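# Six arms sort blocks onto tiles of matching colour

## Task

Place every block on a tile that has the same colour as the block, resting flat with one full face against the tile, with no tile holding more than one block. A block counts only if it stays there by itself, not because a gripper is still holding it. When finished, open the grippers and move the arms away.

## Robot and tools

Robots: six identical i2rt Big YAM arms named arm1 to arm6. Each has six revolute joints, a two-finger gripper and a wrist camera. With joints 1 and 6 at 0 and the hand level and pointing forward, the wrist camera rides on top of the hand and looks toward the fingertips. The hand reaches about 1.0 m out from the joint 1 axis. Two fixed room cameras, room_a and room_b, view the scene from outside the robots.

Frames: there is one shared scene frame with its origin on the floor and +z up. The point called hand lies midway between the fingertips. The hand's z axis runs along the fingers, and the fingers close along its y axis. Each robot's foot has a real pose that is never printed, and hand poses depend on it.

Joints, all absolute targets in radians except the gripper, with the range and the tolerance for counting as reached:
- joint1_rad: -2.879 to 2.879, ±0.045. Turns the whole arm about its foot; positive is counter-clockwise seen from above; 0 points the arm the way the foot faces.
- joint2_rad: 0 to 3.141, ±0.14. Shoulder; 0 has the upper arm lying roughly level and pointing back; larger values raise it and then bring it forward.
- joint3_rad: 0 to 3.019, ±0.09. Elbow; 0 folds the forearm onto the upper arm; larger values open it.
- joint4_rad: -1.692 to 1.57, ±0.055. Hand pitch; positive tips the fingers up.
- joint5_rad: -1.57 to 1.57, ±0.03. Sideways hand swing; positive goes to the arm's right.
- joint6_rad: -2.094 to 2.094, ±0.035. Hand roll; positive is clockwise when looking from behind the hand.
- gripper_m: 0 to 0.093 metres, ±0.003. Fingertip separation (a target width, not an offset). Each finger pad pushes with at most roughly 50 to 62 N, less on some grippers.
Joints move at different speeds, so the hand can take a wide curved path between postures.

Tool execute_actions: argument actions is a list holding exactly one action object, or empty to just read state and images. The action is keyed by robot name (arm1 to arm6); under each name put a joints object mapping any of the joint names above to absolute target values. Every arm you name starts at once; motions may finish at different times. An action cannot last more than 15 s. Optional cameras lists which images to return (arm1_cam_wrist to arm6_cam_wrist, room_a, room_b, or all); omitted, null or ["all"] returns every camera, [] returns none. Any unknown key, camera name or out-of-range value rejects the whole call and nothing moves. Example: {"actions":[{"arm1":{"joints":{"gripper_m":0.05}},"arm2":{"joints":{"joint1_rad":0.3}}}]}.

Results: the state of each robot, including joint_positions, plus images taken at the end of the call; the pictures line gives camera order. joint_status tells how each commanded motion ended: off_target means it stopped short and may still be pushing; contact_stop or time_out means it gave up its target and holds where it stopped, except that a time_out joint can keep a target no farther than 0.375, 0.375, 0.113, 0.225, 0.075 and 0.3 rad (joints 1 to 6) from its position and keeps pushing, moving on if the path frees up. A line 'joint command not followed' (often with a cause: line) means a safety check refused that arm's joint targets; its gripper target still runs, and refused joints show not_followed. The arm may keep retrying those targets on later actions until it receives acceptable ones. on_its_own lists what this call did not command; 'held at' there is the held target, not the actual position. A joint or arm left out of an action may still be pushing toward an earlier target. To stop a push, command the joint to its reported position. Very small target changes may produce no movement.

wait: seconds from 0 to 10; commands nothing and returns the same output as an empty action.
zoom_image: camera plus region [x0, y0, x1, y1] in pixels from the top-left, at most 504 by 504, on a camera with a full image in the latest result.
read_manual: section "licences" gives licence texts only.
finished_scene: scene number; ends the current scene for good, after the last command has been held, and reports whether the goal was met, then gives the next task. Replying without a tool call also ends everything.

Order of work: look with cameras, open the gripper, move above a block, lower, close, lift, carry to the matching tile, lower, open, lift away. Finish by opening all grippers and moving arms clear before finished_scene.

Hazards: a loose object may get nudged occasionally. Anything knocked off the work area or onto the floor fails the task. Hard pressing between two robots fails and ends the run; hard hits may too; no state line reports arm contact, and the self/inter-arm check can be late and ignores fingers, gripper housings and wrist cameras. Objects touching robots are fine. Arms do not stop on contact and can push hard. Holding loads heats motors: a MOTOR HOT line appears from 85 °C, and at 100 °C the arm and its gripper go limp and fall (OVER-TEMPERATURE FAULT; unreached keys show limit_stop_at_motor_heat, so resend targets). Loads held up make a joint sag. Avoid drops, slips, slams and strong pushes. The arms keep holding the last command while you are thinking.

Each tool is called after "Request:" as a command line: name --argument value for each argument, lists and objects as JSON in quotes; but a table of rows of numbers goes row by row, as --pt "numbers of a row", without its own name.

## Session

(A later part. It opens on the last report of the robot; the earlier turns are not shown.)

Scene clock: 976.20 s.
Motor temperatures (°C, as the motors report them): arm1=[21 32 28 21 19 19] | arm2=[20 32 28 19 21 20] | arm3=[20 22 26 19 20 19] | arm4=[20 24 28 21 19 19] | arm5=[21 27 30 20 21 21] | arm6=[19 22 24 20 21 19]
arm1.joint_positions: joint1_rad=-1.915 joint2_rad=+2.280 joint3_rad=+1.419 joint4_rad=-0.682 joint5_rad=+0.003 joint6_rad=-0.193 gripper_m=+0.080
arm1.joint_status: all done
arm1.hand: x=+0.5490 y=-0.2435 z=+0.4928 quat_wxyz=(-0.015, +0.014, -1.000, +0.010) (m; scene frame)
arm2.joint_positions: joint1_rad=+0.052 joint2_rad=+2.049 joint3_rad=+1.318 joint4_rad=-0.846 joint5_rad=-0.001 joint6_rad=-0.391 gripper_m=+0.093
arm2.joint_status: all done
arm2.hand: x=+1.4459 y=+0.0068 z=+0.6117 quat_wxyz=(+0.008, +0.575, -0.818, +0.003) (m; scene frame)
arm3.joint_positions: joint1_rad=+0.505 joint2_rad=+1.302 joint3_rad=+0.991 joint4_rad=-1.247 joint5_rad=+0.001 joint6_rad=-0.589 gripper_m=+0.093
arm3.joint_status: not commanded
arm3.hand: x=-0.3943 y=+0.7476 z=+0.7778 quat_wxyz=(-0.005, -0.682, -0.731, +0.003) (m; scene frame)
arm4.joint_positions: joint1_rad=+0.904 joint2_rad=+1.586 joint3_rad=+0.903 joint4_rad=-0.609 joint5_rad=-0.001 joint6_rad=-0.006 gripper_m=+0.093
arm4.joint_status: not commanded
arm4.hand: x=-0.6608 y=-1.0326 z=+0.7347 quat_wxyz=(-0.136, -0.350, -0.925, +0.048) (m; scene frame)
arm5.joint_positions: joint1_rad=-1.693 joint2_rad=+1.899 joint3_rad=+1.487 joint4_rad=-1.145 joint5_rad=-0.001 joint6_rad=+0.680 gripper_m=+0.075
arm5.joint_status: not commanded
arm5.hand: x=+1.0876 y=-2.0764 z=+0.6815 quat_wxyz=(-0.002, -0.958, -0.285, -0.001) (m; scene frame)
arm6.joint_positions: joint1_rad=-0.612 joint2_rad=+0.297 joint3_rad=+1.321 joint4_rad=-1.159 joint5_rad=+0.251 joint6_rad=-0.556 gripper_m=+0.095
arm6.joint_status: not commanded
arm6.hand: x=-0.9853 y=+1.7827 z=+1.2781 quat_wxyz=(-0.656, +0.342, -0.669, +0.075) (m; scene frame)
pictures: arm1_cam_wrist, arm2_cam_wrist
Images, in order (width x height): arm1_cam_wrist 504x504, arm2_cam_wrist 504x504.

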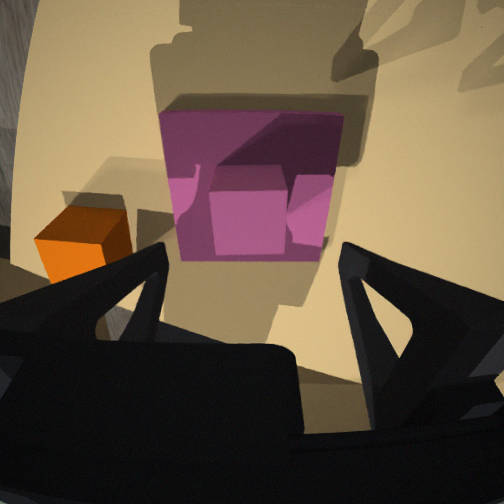

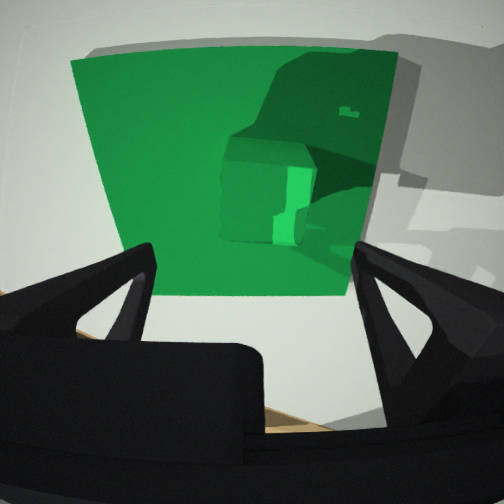

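Request:
execute_actions --actions '[{"arm1": {"joints": {"joint1_rad": -2.75, "joint2_rad": 1.9, "joint3_rad": 1.2, "joint4_rad": -0.87}}, "arm2": {"joints": {"joint1_rad": 1.94, "joint3_rad": 1.86, "joint4_rad": -1.36, "joint6_rad": -0.32}}, "arm5": {"joints": {"joint2_rad": 1.6, "joint4_rad": -1.45}}}]' --cameras '["arm2_cam_wrist", "room_a"]'

Scene clock: 993.43 s.
Motor temperatures (°C, as the motors report them): arm1=[21 31 28 21 19 19] | arm2=[20 32 29 19 21 20] | arm3=[20 22 26 19 20 19] | arm4=[20 23 28 21 19 19] | arm5=[21 27 31 20 21 21] | arm6=[19 22 24 20 21 19]
arm1.joint_positions: joint1_rad=-2.759 joint2_rad=+1.888 joint3_rad=+1.205 joint4_rad=-0.862 joint5_rad=+0.001 joint6_rad=-0.195 gripper_m=+0.080
arm1.joint_status: all done
arm1.hand: x=+0.2503 y=-0.5757 z=+0.6400 quat_wxyz=(-0.014, -0.396, -0.918, +0.012) (m; scene frame)
arm2.joint_positions: joint1_rad=+1.950 joint2_rad=+2.049 joint3_rad=+1.829 joint4_rad=-1.346 joint5_rad=-0.001 joint6_rad=-0.328 gripper_m=+0.093
arm2.joint_status: all done
arm2.hand: x=+0.5060 y=-0.1407 z=+0.7884 quat_wxyz=(+0.004, +0.999, -0.040, -0.004) (m; scene frame)
arm3.joint_positions: joint1_rad=+0.505 joint2_rad=+1.302 joint3_rad=+0.991 joint4_rad=-1.247 joint5_rad=+0.001 joint6_rad=-0.589 gripper_m=+0.093
arm3.joint_status: not commanded
arm3.hand: x=-0.3943 y=+0.7476 z=+0.7778 quat_wxyz=(-0.005, -0.682, -0.731, +0.003) (m; scene frame)
arm4.joint_positions: joint1_rad=+0.904 joint2_rad=+1.586 joint3_rad=+0.903 joint4_rad=-0.609 joint5_rad=-0.001 joint6_rad=-0.006 gripper_m=+0.093
arm4.joint_status: not commanded
arm4.hand: x=-0.6608 y=-1.0326 z=+0.7347 quat_wxyz=(-0.136, -0.350, -0.925, +0.048) (m; scene frame)
arm5.joint_positions: joint1_rad=-1.693 joint2_rad=+1.612 joint3_rad=+1.497 joint4_rad=-1.436 joint5_rad=-0.001 joint6_rad=+0.680 gripper_m=+0.075
arm5.joint_status: all done
arm5.hand: x=+1.1087 y=-2.0094 z=+0.8307 quat_wxyz=(-0.005, -0.958, -0.285, +0.001) (m; scene frame)
arm6.joint_positions: joint1_rad=-0.612 joint2_rad=+0.297 joint3_rad=+1.321 joint4_rad=-1.159 joint5_rad=+0.251 joint6_rad=-0.556 gripper_m=+0.095
arm6.joint_status: not commanded
arm6.hand: x=-0.9853 y=+1.7827 z=+1.2781 quat_wxyz=(-0.656, +0.342, -0.669, +0.075) (m; scene frame)
pictures: arm2_cam_wrist, room_a
Images, in order (width x height): arm2_cam_wrist 504x504, room_a 504x504.

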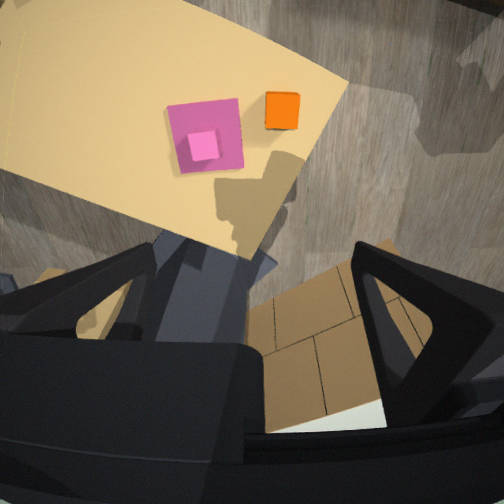

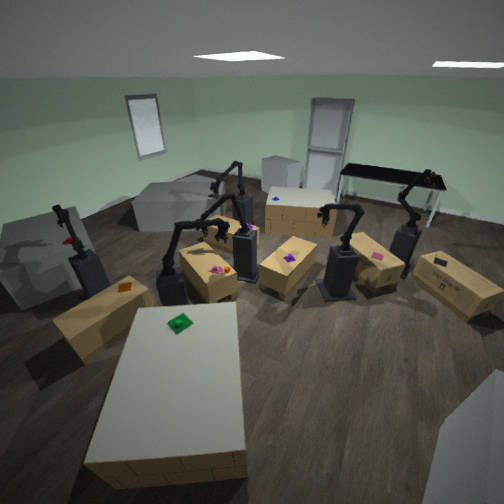

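Request:
zoom_image --camera "arm2_cam_wrist" --region '[150, 70, 330, 190]'

Region (150, 70, 330, 190) of arm2_cam_wrist's 504x504 image, scaled by 2.800, with more detail than that image has.

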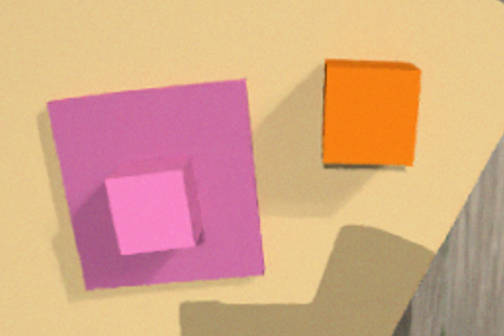

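Request:
execute_actions --actions '[{"arm2": {"joints": {"joint1_rad": 1.893, "joint2_rad": 2.62, "joint4_rad": -0.755, "joint6_rad": -0.36}}}]' --cameras '["arm2_cam_wrist"]'

Scene clock: 1019.10 s.
Motor temperatures (°C, as the motors report them): arm1=[21 30 28 21 19 19] | arm2=[20 33 31 19 21 20] | arm3=[20 22 26 19 20 19] | arm4=[20 23 29 21 19 19] | arm5=[21 27 31 20 21 21] | arm6=[19 22 24 20 21 19]
arm1.joint_positions: joint1_rad=-2.759 joint2_rad=+1.888 joint3_rad=+1.205 joint4_rad=-0.862 joint5_rad=+0.001 joint6_rad=-0.195 gripper_m=+0.080
arm1.joint_status: not commanded
arm1.hand: x=+0.2503 y=-0.5757 z=+0.6400 quat_wxyz=(-0.014, -0.396, -0.918, +0.012) (m; scene frame)
arm2.joint_positions: joint1_rad=+1.899 joint2_rad=+2.637 joint3_rad=+1.840 joint4_rad=-0.769 joint5_rad=+0.002 joint6_rad=-0.354 gripper_m=+0.093
arm2.joint_status: all done
arm2.hand: x=+0.4973 y=-0.1036 z=+0.4166 quat_wxyz=(+0.003, +0.999, -0.053, -0.003) (m; scene frame)
arm3.joint_positions: joint1_rad=+0.505 joint2_rad=+1.302 joint3_rad=+0.991 joint4_rad=-1.247 joint5_rad=+0.001 joint6_rad=-0.589 gripper_m=+0.093
arm3.joint_status: not commanded
arm3.hand: x=-0.3943 y=+0.7476 z=+0.7778 quat_wxyz=(-0.005, -0.682, -0.731, +0.003) (m; scene frame)
arm4.joint_positions: joint1_rad=+0.904 joint2_rad=+1.586 joint3_rad=+0.903 joint4_rad=-0.609 joint5_rad=-0.001 joint6_rad=-0.006 gripper_m=+0.093
arm4.joint_status: not commanded
arm4.hand: x=-0.6608 y=-1.0326 z=+0.7347 quat_wxyz=(-0.136, -0.350, -0.925, +0.048) (m; scene frame)
arm5.joint_positions: joint1_rad=-1.693 joint2_rad=+1.612 joint3_rad=+1.497 joint4_rad=-1.436 joint5_rad=-0.001 joint6_rad=+0.680 gripper_m=+0.075
arm5.joint_status: not commanded
arm5.hand: x=+1.1087 y=-2.0094 z=+0.8307 quat_wxyz=(-0.005, -0.958, -0.285, +0.001) (m; scene frame)
arm6.joint_positions: joint1_rad=-0.612 joint2_rad=+0.297 joint3_rad=+1.321 joint4_rad=-1.159 joint5_rad=+0.251 joint6_rad=-0.556 gripper_m=+0.095
arm6.joint_status: not commanded
arm6.hand: x=-0.9853 y=+1.7827 z=+1.2781 quat_wxyz=(-0.656, +0.342, -0.669, +0.075) (m; scene frame)
pictures: arm2_cam_wrist
Images, in order (width x height): arm2_cam_wrist 504x504.

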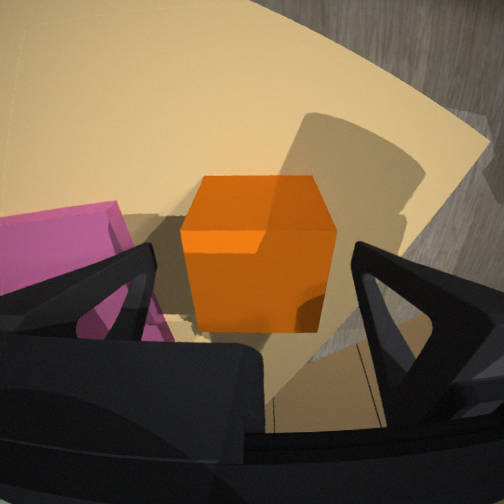

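Request:
execute_actions --actions '[{"arm2": {"joints": {"gripper_m": 0.032}}}]' --cameras '["arm2_cam_wrist"]'

Scene clock: 1025.17 s.
Motor temperatures (°C, as the motors report them): arm1=[21 30 28 21 19 19] | arm2=[20 33 30 19 21 20] | arm3=[20 22 26 19 20 19] | arm4=[20 23 29 21 19 19] | arm5=[21 27 31 20 21 21] | arm6=[19 22 24 20 21 19]
arm1.joint_positions: joint1_rad=-2.759 joint2_rad=+1.888 joint3_rad=+1.205 joint4_rad=-0.862 joint5_rad=+0.001 joint6_rad=-0.195 gripper_m=+0.080
arm1.joint_status: not commanded
arm1.hand: x=+0.2503 y=-0.5757 z=+0.6400 quat_wxyz=(-0.014, -0.396, -0.918, +0.012) (m; scene frame)
arm2.joint_positions: joint1_rad=+1.899 joint2_rad=+2.637 joint3_rad=+1.840 joint4_rad=-0.769 joint5_rad=+0.002 joint6_rad=-0.354 gripper_m=+0.048
arm2.joint_status: gripper_m off_target (ended at +0.048, target +0.032)
arm2.hand: x=+0.4973 y=-0.1036 z=+0.4166 quat_wxyz=(+0.003, +0.999, -0.053, -0.003) (m; scene frame)
arm3.joint_positions: joint1_rad=+0.505 joint2_rad=+1.302 joint3_rad=+0.991 joint4_rad=-1.247 joint5_rad=+0.001 joint6_rad=-0.589 gripper_m=+0.093
arm3.joint_status: not commanded
arm3.hand: x=-0.3943 y=+0.7476 z=+0.7778 quat_wxyz=(-0.005, -0.682, -0.731, +0.003) (m; scene frame)
arm4.joint_positions: joint1_rad=+0.904 joint2_rad=+1.586 joint3_rad=+0.903 joint4_rad=-0.609 joint5_rad=-0.001 joint6_rad=-0.006 gripper_m=+0.093
arm4.joint_status: not commanded
arm4.hand: x=-0.6608 y=-1.0326 z=+0.7347 quat_wxyz=(-0.136, -0.350, -0.925, +0.048) (m; scene frame)
arm5.joint_positions: joint1_rad=-1.693 joint2_rad=+1.612 joint3_rad=+1.497 joint4_rad=-1.436 joint5_rad=-0.001 joint6_rad=+0.680 gripper_m=+0.075
arm5.joint_status: not commanded
arm5.hand: x=+1.1087 y=-2.0094 z=+0.8307 quat_wxyz=(-0.005, -0.958, -0.285, +0.001) (m; scene frame)
arm6.joint_positions: joint1_rad=-0.612 joint2_rad=+0.297 joint3_rad=+1.321 joint4_rad=-1.159 joint5_rad=+0.251 joint6_rad=-0.556 gripper_m=+0.095
arm6.joint_status: not commanded
arm6.hand: x=-0.9853 y=+1.7827 z=+1.2781 quat_wxyz=(-0.656, +0.342, -0.669, +0.075) (m; scene frame)
pictures: arm2_cam_wrist
Images, in order (width x height): arm2_cam_wrist 504x504.

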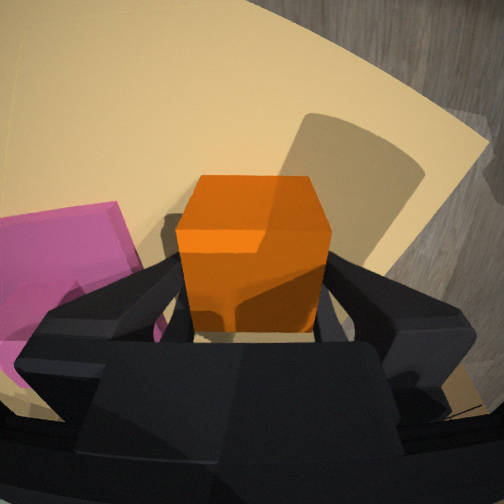

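Request:
execute_actions --actions '[{"arm2": {"joints": {"joint1_rad": -2.087, "joint2_rad": 2.04, "joint3_rad": 1.51, "joint4_rad": -1.05, "joint6_rad": -0.53}}}]' --cameras '["arm2_cam_wrist", "room_a"]'

Scene clock: 1051.30 s.
Motor temperatures (°C, as the motors report them): arm1=[21 30 28 21 19 19] | arm2=[20 34 29 19 21 20] | arm3=[20 22 26 19 20 19] | arm4=[20 23 29 21 19 19] | arm5=[21 27 31 20 21 21] | arm6=[19 22 24 20 21 19]
arm1.joint_positions: joint1_rad=-2.759 joint2_rad=+1.888 joint3_rad=+1.205 joint4_rad=-0.862 joint5_rad=+0.001 joint6_rad=-0.195 gripper_m=+0.080
arm1.joint_status: not commanded
arm1.hand: x=+0.2503 y=-0.5757 z=+0.6400 quat_wxyz=(-0.014, -0.396, -0.918, +0.012) (m; scene frame)
arm2.joint_positions: joint1_rad=-2.098 joint2_rad=+2.038 joint3_rad=+1.511 joint4_rad=-1.036 joint5_rad=+0.001 joint6_rad=-0.520 gripper_m=+0.048
arm2.joint_status: all done
arm2.hand: x=+1.2318 y=-0.9581 z=+0.6874 quat_wxyz=(-0.002, -0.387, -0.922, +0.009) (m; scene frame)
arm3.joint_positions: joint1_rad=+0.505 joint2_rad=+1.302 joint3_rad=+0.991 joint4_rad=-1.248 joint5_rad=+0.001 joint6_rad=-0.589 gripper_m=+0.093
arm3.joint_status: not commanded
arm3.hand: x=-0.3942 y=+0.7476 z=+0.7778 quat_wxyz=(-0.005, -0.682, -0.731, +0.003) (m; scene frame)
arm4.joint_positions: joint1_rad=+0.904 joint2_rad=+1.586 joint3_rad=+0.903 joint4_rad=-0.609 joint5_rad=-0.001 joint6_rad=-0.006 gripper_m=+0.093
arm4.joint_status: not commanded
arm4.hand: x=-0.6608 y=-1.0326 z=+0.7347 quat_wxyz=(-0.136, -0.350, -0.925, +0.048) (m; scene frame)
arm5.joint_positions: joint1_rad=-1.693 joint2_rad=+1.612 joint3_rad=+1.497 joint4_rad=-1.436 joint5_rad=-0.001 joint6_rad=+0.680 gripper_m=+0.075
arm5.joint_status: not commanded
arm5.hand: x=+1.1087 y=-2.0094 z=+0.8307 quat_wxyz=(-0.005, -0.958, -0.285, +0.001) (m; scene frame)
arm6.joint_positions: joint1_rad=-0.612 joint2_rad=+0.297 joint3_rad=+1.321 joint4_rad=-1.159 joint5_rad=+0.251 joint6_rad=-0.556 gripper_m=+0.095
arm6.joint_status: not commanded
arm6.hand: x=-0.9853 y=+1.7827 z=+1.2781 quat_wxyz=(-0.656, +0.342, -0.669, +0.075) (m; scene frame)
pictures: arm2_cam_wrist, room_a
Images, in order (width x height): arm2_cam_wrist 504x504, room_a 504x504.

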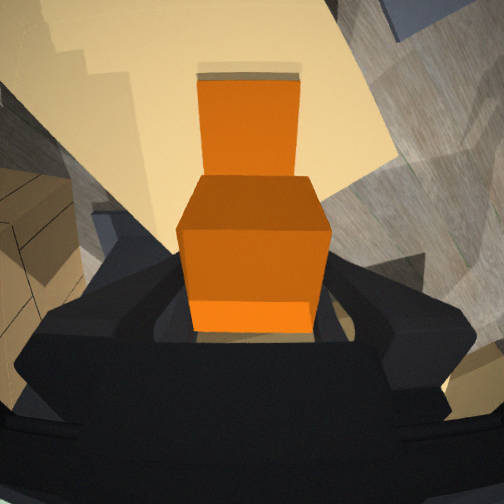

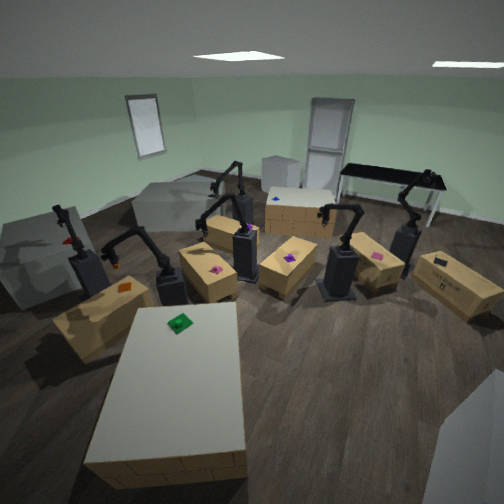

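Request:
execute_actions --actions '[{"arm2": {"joints": {"joint2_rad": 2.468, "joint4_rad": -0.591}}}]' --cameras '["arm2_cam_wrist"]'

Scene clock: 1064.17 s.
Motor temperatures (°C, as the motors report them): arm1=[21 30 28 21 19 19] | arm2=[20 33 29 19 21 20] | arm3=[20 22 26 19 20 19] | arm4=[20 23 29 21 19 19] | arm5=[21 27 31 20 21 21] | arm6=[19 22 24 20 21 19]
arm1.joint_positions: joint1_rad=-2.759 joint2_rad=+1.888 joint3_rad=+1.205 joint4_rad=-0.862 joint5_rad=+0.001 joint6_rad=-0.195 gripper_m=+0.080
arm1.joint_status: not commanded
arm1.hand: x=+0.2503 y=-0.5757 z=+0.6400 quat_wxyz=(-0.014, -0.396, -0.918, +0.012) (m; scene frame)
arm2.joint_positions: joint1_rad=-2.098 joint2_rad=+2.489 joint3_rad=+1.497 joint4_rad=-0.606 joint5_rad=+0.003 joint6_rad=-0.521 gripper_m=+0.048
arm2.joint_status: all done
arm2.hand: x=+1.2256 y=-0.9424 z=+0.4281 quat_wxyz=(+0.010, -0.386, -0.922, -0.005) (m; scene frame)
arm3.joint_positions: joint1_rad=+0.505 joint2_rad=+1.302 joint3_rad=+0.991 joint4_rad=-1.247 joint5_rad=+0.001 joint6_rad=-0.589 gripper_m=+0.093
arm3.joint_status: not commanded
arm3.hand: x=-0.3943 y=+0.7476 z=+0.7778 quat_wxyz=(-0.005, -0.682, -0.731, +0.003) (m; scene frame)
arm4.joint_positions: joint1_rad=+0.904 joint2_rad=+1.586 joint3_rad=+0.903 joint4_rad=-0.609 joint5_rad=-0.001 joint6_rad=-0.006 gripper_m=+0.093
arm4.joint_status: not commanded
arm4.hand: x=-0.6608 y=-1.0326 z=+0.7347 quat_wxyz=(-0.136, -0.350, -0.925, +0.048) (m; scene frame)
arm5.joint_positions: joint1_rad=-1.693 joint2_rad=+1.612 joint3_rad=+1.497 joint4_rad=-1.436 joint5_rad=-0.001 joint6_rad=+0.680 gripper_m=+0.075
arm5.joint_status: not commanded
arm5.hand: x=+1.1087 y=-2.0094 z=+0.8307 quat_wxyz=(-0.005, -0.958, -0.285, +0.001) (m; scene frame)
arm6.joint_positions: joint1_rad=-0.612 joint2_rad=+0.297 joint3_rad=+1.321 joint4_rad=-1.159 joint5_rad=+0.251 joint6_rad=-0.556 gripper_m=+0.095
arm6.joint_status: not commanded
arm6.hand: x=-0.9853 y=+1.7827 z=+1.2781 quat_wxyz=(-0.656, +0.342, -0.669, +0.075) (m; scene frame)
pictures: arm2_cam_wrist
Images, in order (width x height): arm2_cam_wrist 504x504.

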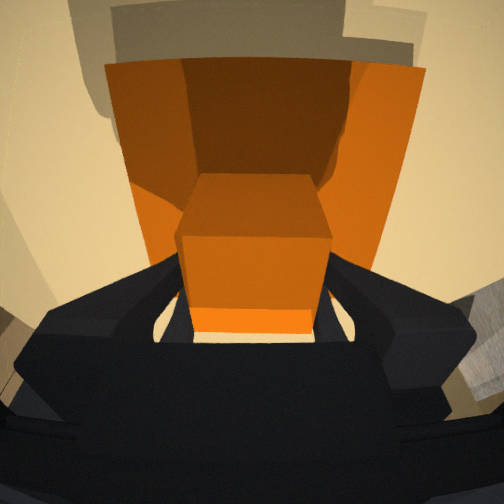

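Request:
execute_actions --actions '[{"arm2": {"joints": {"gripper_m": 0.093, "joint2_rad": 2.38, "joint4_rad": -0.70}}}]' --cameras '["arm2_cam_wrist", "room_a", "room_b", "arm5_cam_wrist"]'

Scene clock: 1071.67 s.
Motor temperatures (°C, as the motors report them): arm1=[21 30 28 21 19 19] | arm2=[20 33 29 19 21 20] | arm3=[20 22 26 19 20 19] | arm4=[20 23 29 21 19 19] | arm5=[21 27 31 20 21 21] | arm6=[19 22 24 20 21 19]
arm1.joint_positions: joint1_rad=-2.759 joint2_rad=+1.888 joint3_rad=+1.205 joint4_rad=-0.862 joint5_rad=+0.001 joint6_rad=-0.195 gripper_m=+0.080
arm1.joint_status: not commanded
arm1.hand: x=+0.2503 y=-0.5757 z=+0.6400 quat_wxyz=(-0.014, -0.396, -0.918, +0.012) (m; scene frame)
arm2.joint_positions: joint1_rad=-2.098 joint2_rad=+2.395 joint3_rad=+1.497 joint4_rad=-0.686 joint5_rad=+0.003 joint6_rad=-0.521 gripper_m=+0.093
arm2.joint_status: all done
arm2.hand: x=+1.2294 y=-0.9558 z=+0.4802 quat_wxyz=(+0.006, -0.386, -0.922, +0.001) (m; scene frame)
arm3.joint_positions: joint1_rad=+0.505 joint2_rad=+1.302 joint3_rad=+0.991 joint4_rad=-1.247 joint5_rad=+0.001 joint6_rad=-0.589 gripper_m=+0.093
arm3.joint_status: not commanded
arm3.hand: x=-0.3943 y=+0.7476 z=+0.7778 quat_wxyz=(-0.005, -0.682, -0.731, +0.003) (m; scene frame)
arm4.joint_positions: joint1_rad=+0.904 joint2_rad=+1.586 joint3_rad=+0.903 joint4_rad=-0.609 joint5_rad=-0.001 joint6_rad=-0.006 gripper_m=+0.093
arm4.joint_status: not commanded
arm4.hand: x=-0.6608 y=-1.0326 z=+0.7347 quat_wxyz=(-0.136, -0.350, -0.925, +0.048) (m; scene frame)
arm5.joint_positions: joint1_rad=-1.693 joint2_rad=+1.612 joint3_rad=+1.497 joint4_rad=-1.436 joint5_rad=-0.001 joint6_rad=+0.680 gripper_m=+0.075
arm5.joint_status: not commanded
arm5.hand: x=+1.1087 y=-2.0094 z=+0.8307 quat_wxyz=(-0.005, -0.958, -0.285, +0.001) (m; scene frame)
arm6.joint_positions: joint1_rad=-0.612 joint2_rad=+0.297 joint3_rad=+1.321 joint4_rad=-1.159 joint5_rad=+0.251 joint6_rad=-0.556 gripper_m=+0.095
arm6.joint_status: not commanded
arm6.hand: x=-0.9853 y=+1.7827 z=+1.2781 quat_wxyz=(-0.656, +0.342, -0.669, +0.075) (m; scene frame)
pictures: arm2_cam_wrist, arm5_cam_wrist, room_a, room_b
Images, in order (width x height): arm2_cam_wrist 504x504, arm5_cam_wrist 504x504, room_a 504x504, room_b 504x504.

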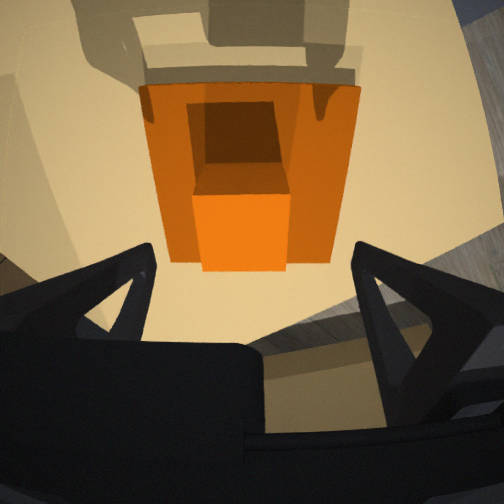

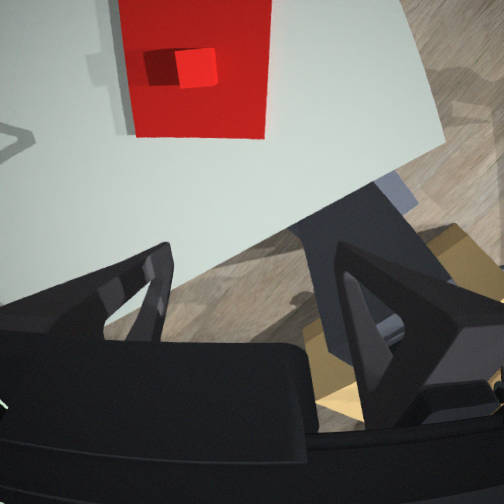

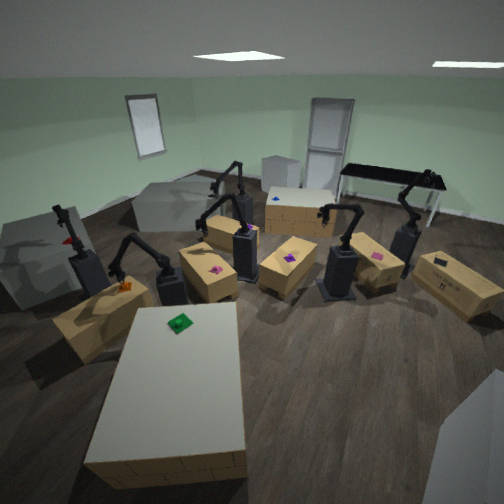

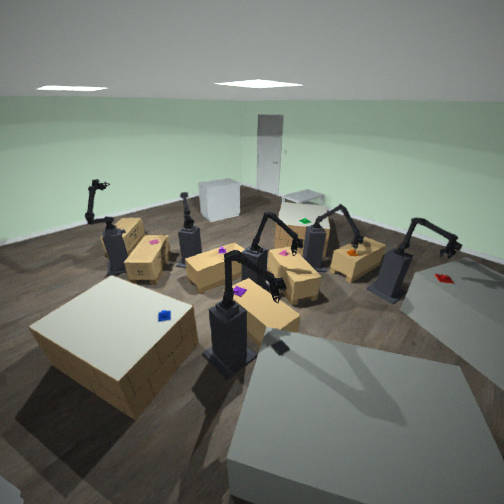

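Request:
zoom_image --camera "room_b" --region '[140, 295, 190, 335]'

Request:
zoom_image --camera "room_b" --region '[200, 235, 300, 305]'

Request:
zoom_image --camera "room_a" --region '[200, 185, 460, 285]'

Region (140, 295, 190, 335) of room_b's 504x504 image, scaled by 10.080, with more detail than that image has; it fills the top 403 rows of this view, and the rest is white.

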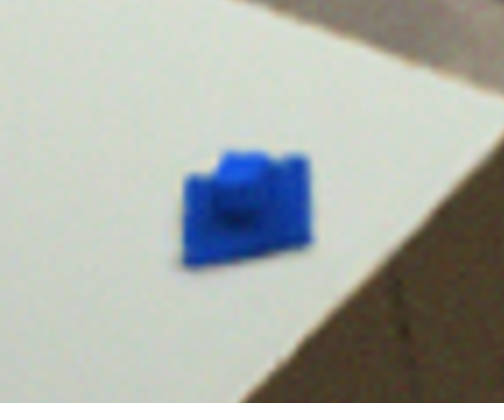

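Region (200, 235, 300, 305) of room_b's 504x504 image, scaled by 5.040, with more detail than that image has; it fills the top 353 rows of this view, and the rest is white.

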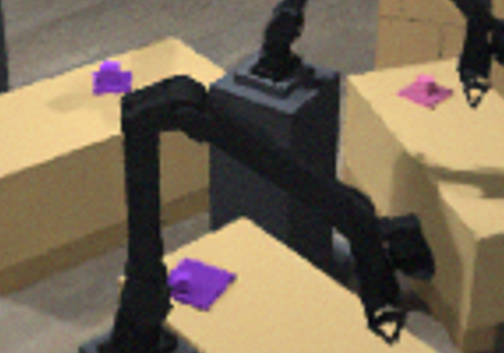

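Region (200, 185, 460, 285) of room_a's 504x504 image, scaled by 1.938, with more detail than that image has; it fills the top 194 rows of this view, and the rest is white.

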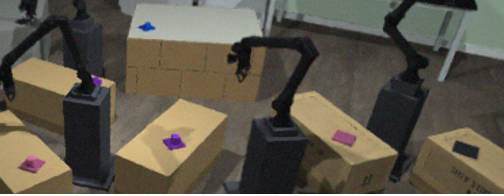

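Request:
zoom_image --camera "room_b" --region '[222, 278, 256, 304]'

Request:
zoom_image --camera "room_a" --region '[230, 214, 264, 240]'

Region (222, 278, 256, 304) of room_b's 504x504 image, scaled by 14.824, with more detail than that image has; it fills the top 385 rows of this view, and the rest is white.

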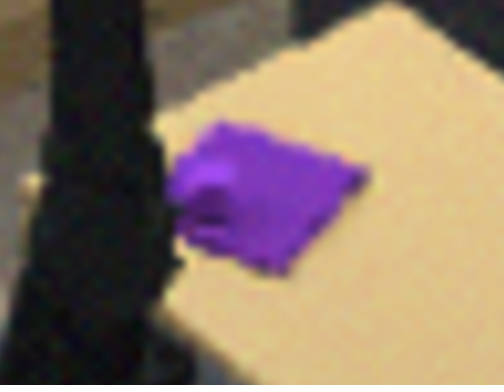

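Region (230, 214, 264, 240) of room_a's 504x504 image, scaled by 14.824, with more detail than that image has; it fills the top 385 rows of this view, and the rest is white.

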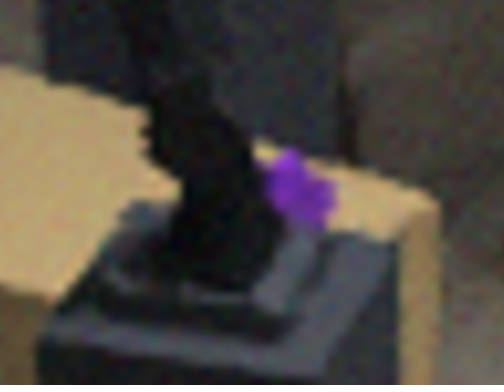

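Request:
execute_actions --actions '[{"arm4": {"joints": {"joint1_rad": 2.2, "joint2_rad": 2.14, "joint3_rad": 1.57, "joint4_rad": -0.98}}, "arm2": {"joints": {"joint2_rad": 2.0, "joint4_rad": -1.08}}}]' --cameras '["arm4_cam_wrist", "arm3_cam_wrist", "room_b"]'

Scene clock: 1093.03 s.
Motor temperatures (°C, as the motors report them): arm1=[21 30 28 21 19 19] | arm2=[20 33 29 19 21 20] | arm3=[20 22 26 19 20 19] | arm4=[20 23 29 21 19 19] | arm5=[21 27 31 20 21 21] | arm6=[19 22 24 20 21 19]
arm1.joint_positions: joint1_rad=-2.759 joint2_rad=+1.888 joint3_rad=+1.205 joint4_rad=-0.862 joint5_rad=+0.001 joint6_rad=-0.195 gripper_m=+0.080
arm1.joint_status: not commanded
arm1.hand: x=+0.2503 y=-0.5757 z=+0.6400 quat_wxyz=(-0.014, -0.396, -0.918, +0.012) (m; scene frame)
arm2.joint_positions: joint1_rad=-2.098 joint2_rad=+1.987 joint3_rad=+1.497 joint4_rad=-1.066 joint5_rad=+0.003 joint6_rad=-0.521 gripper_m=+0.093
arm2.joint_status: all done
arm2.hand: x=+1.2296 y=-0.9509 z=+0.7109 quat_wxyz=(-0.003, -0.386, -0.922, +0.012) (m; scene frame)
arm3.joint_positions: joint1_rad=+0.505 joint2_rad=+1.302 joint3_rad=+0.991 joint4_rad=-1.247 joint5_rad=+0.001 joint6_rad=-0.589 gripper_m=+0.093
arm3.joint_status: not commanded
arm3.hand: x=-0.3943 y=+0.7476 z=+0.7778 quat_wxyz=(-0.005, -0.682, -0.731, +0.003) (m; scene frame)
arm4.joint_positions: joint1_rad=+2.210 joint2_rad=+2.133 joint3_rad=+1.550 joint4_rad=-0.963 joint5_rad=-0.001 joint6_rad=-0.006 gripper_m=+0.093
arm4.joint_status: all done
arm4.hand: x=-0.4945 y=-0.3953 z=+0.6640 quat_wxyz=(-0.018, +0.288, -0.958, -0.002) (m; scene frame)
arm5.joint_positions: joint1_rad=-1.693 joint2_rad=+1.612 joint3_rad=+1.497 joint4_rad=-1.436 joint5_rad=-0.001 joint6_rad=+0.680 gripper_m=+0.075
arm5.joint_status: not commanded
arm5.hand: x=+1.1087 y=-2.0094 z=+0.8307 quat_wxyz=(-0.005, -0.958, -0.285, +0.001) (m; scene frame)
arm6.joint_positions: joint1_rad=-0.612 joint2_rad=+0.297 joint3_rad=+1.321 joint4_rad=-1.159 joint5_rad=+0.251 joint6_rad=-0.556 gripper_m=+0.095
arm6.joint_status: not commanded
arm6.hand: x=-0.9853 y=+1.7827 z=+1.2781 quat_wxyz=(-0.656, +0.342, -0.669, +0.075) (m; scene frame)
pictures: arm3_cam_wrist, arm4_cam_wrist, room_b
Images, in order (width x height): arm3_cam_wrist 504x504, arm4_cam_wrist 504x504, room_b 504x504.

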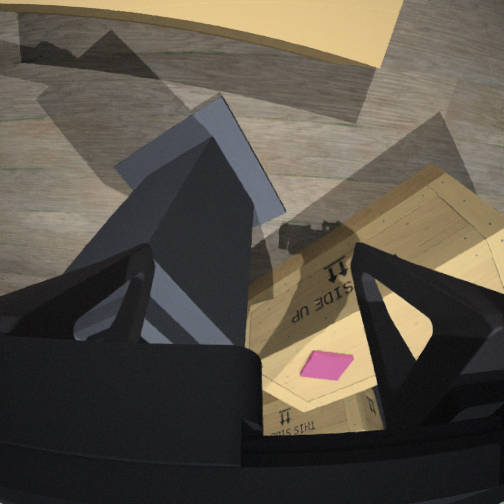

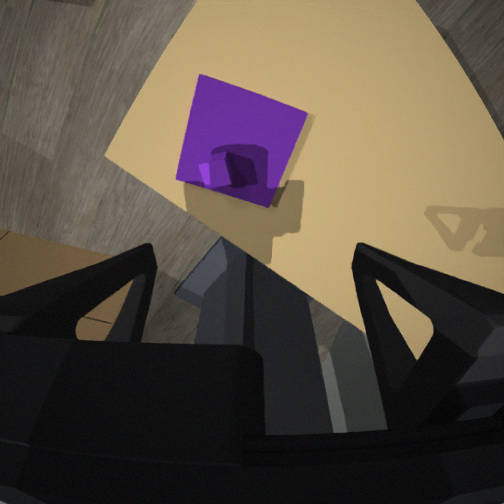

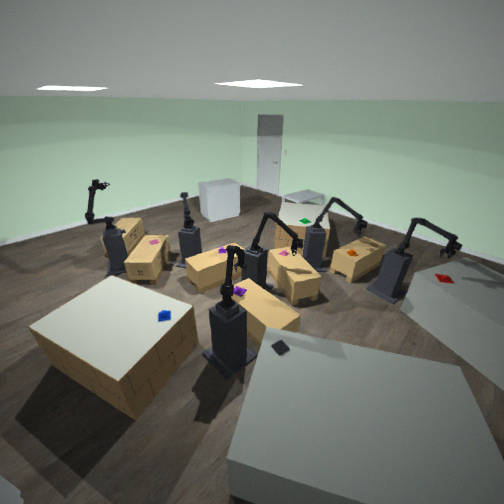

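Request:
zoom_image --camera "arm4_cam_wrist" --region '[160, 60, 320, 220]'

Region (160, 60, 320, 220) of arm4_cam_wrist's 504x504 image, scaled by 3.150, with more detail than that image has.

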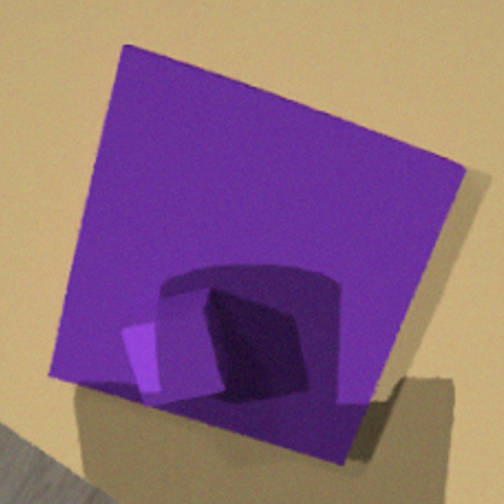

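Request:
finished_scene --scene 2

The scene is finished: the task was done.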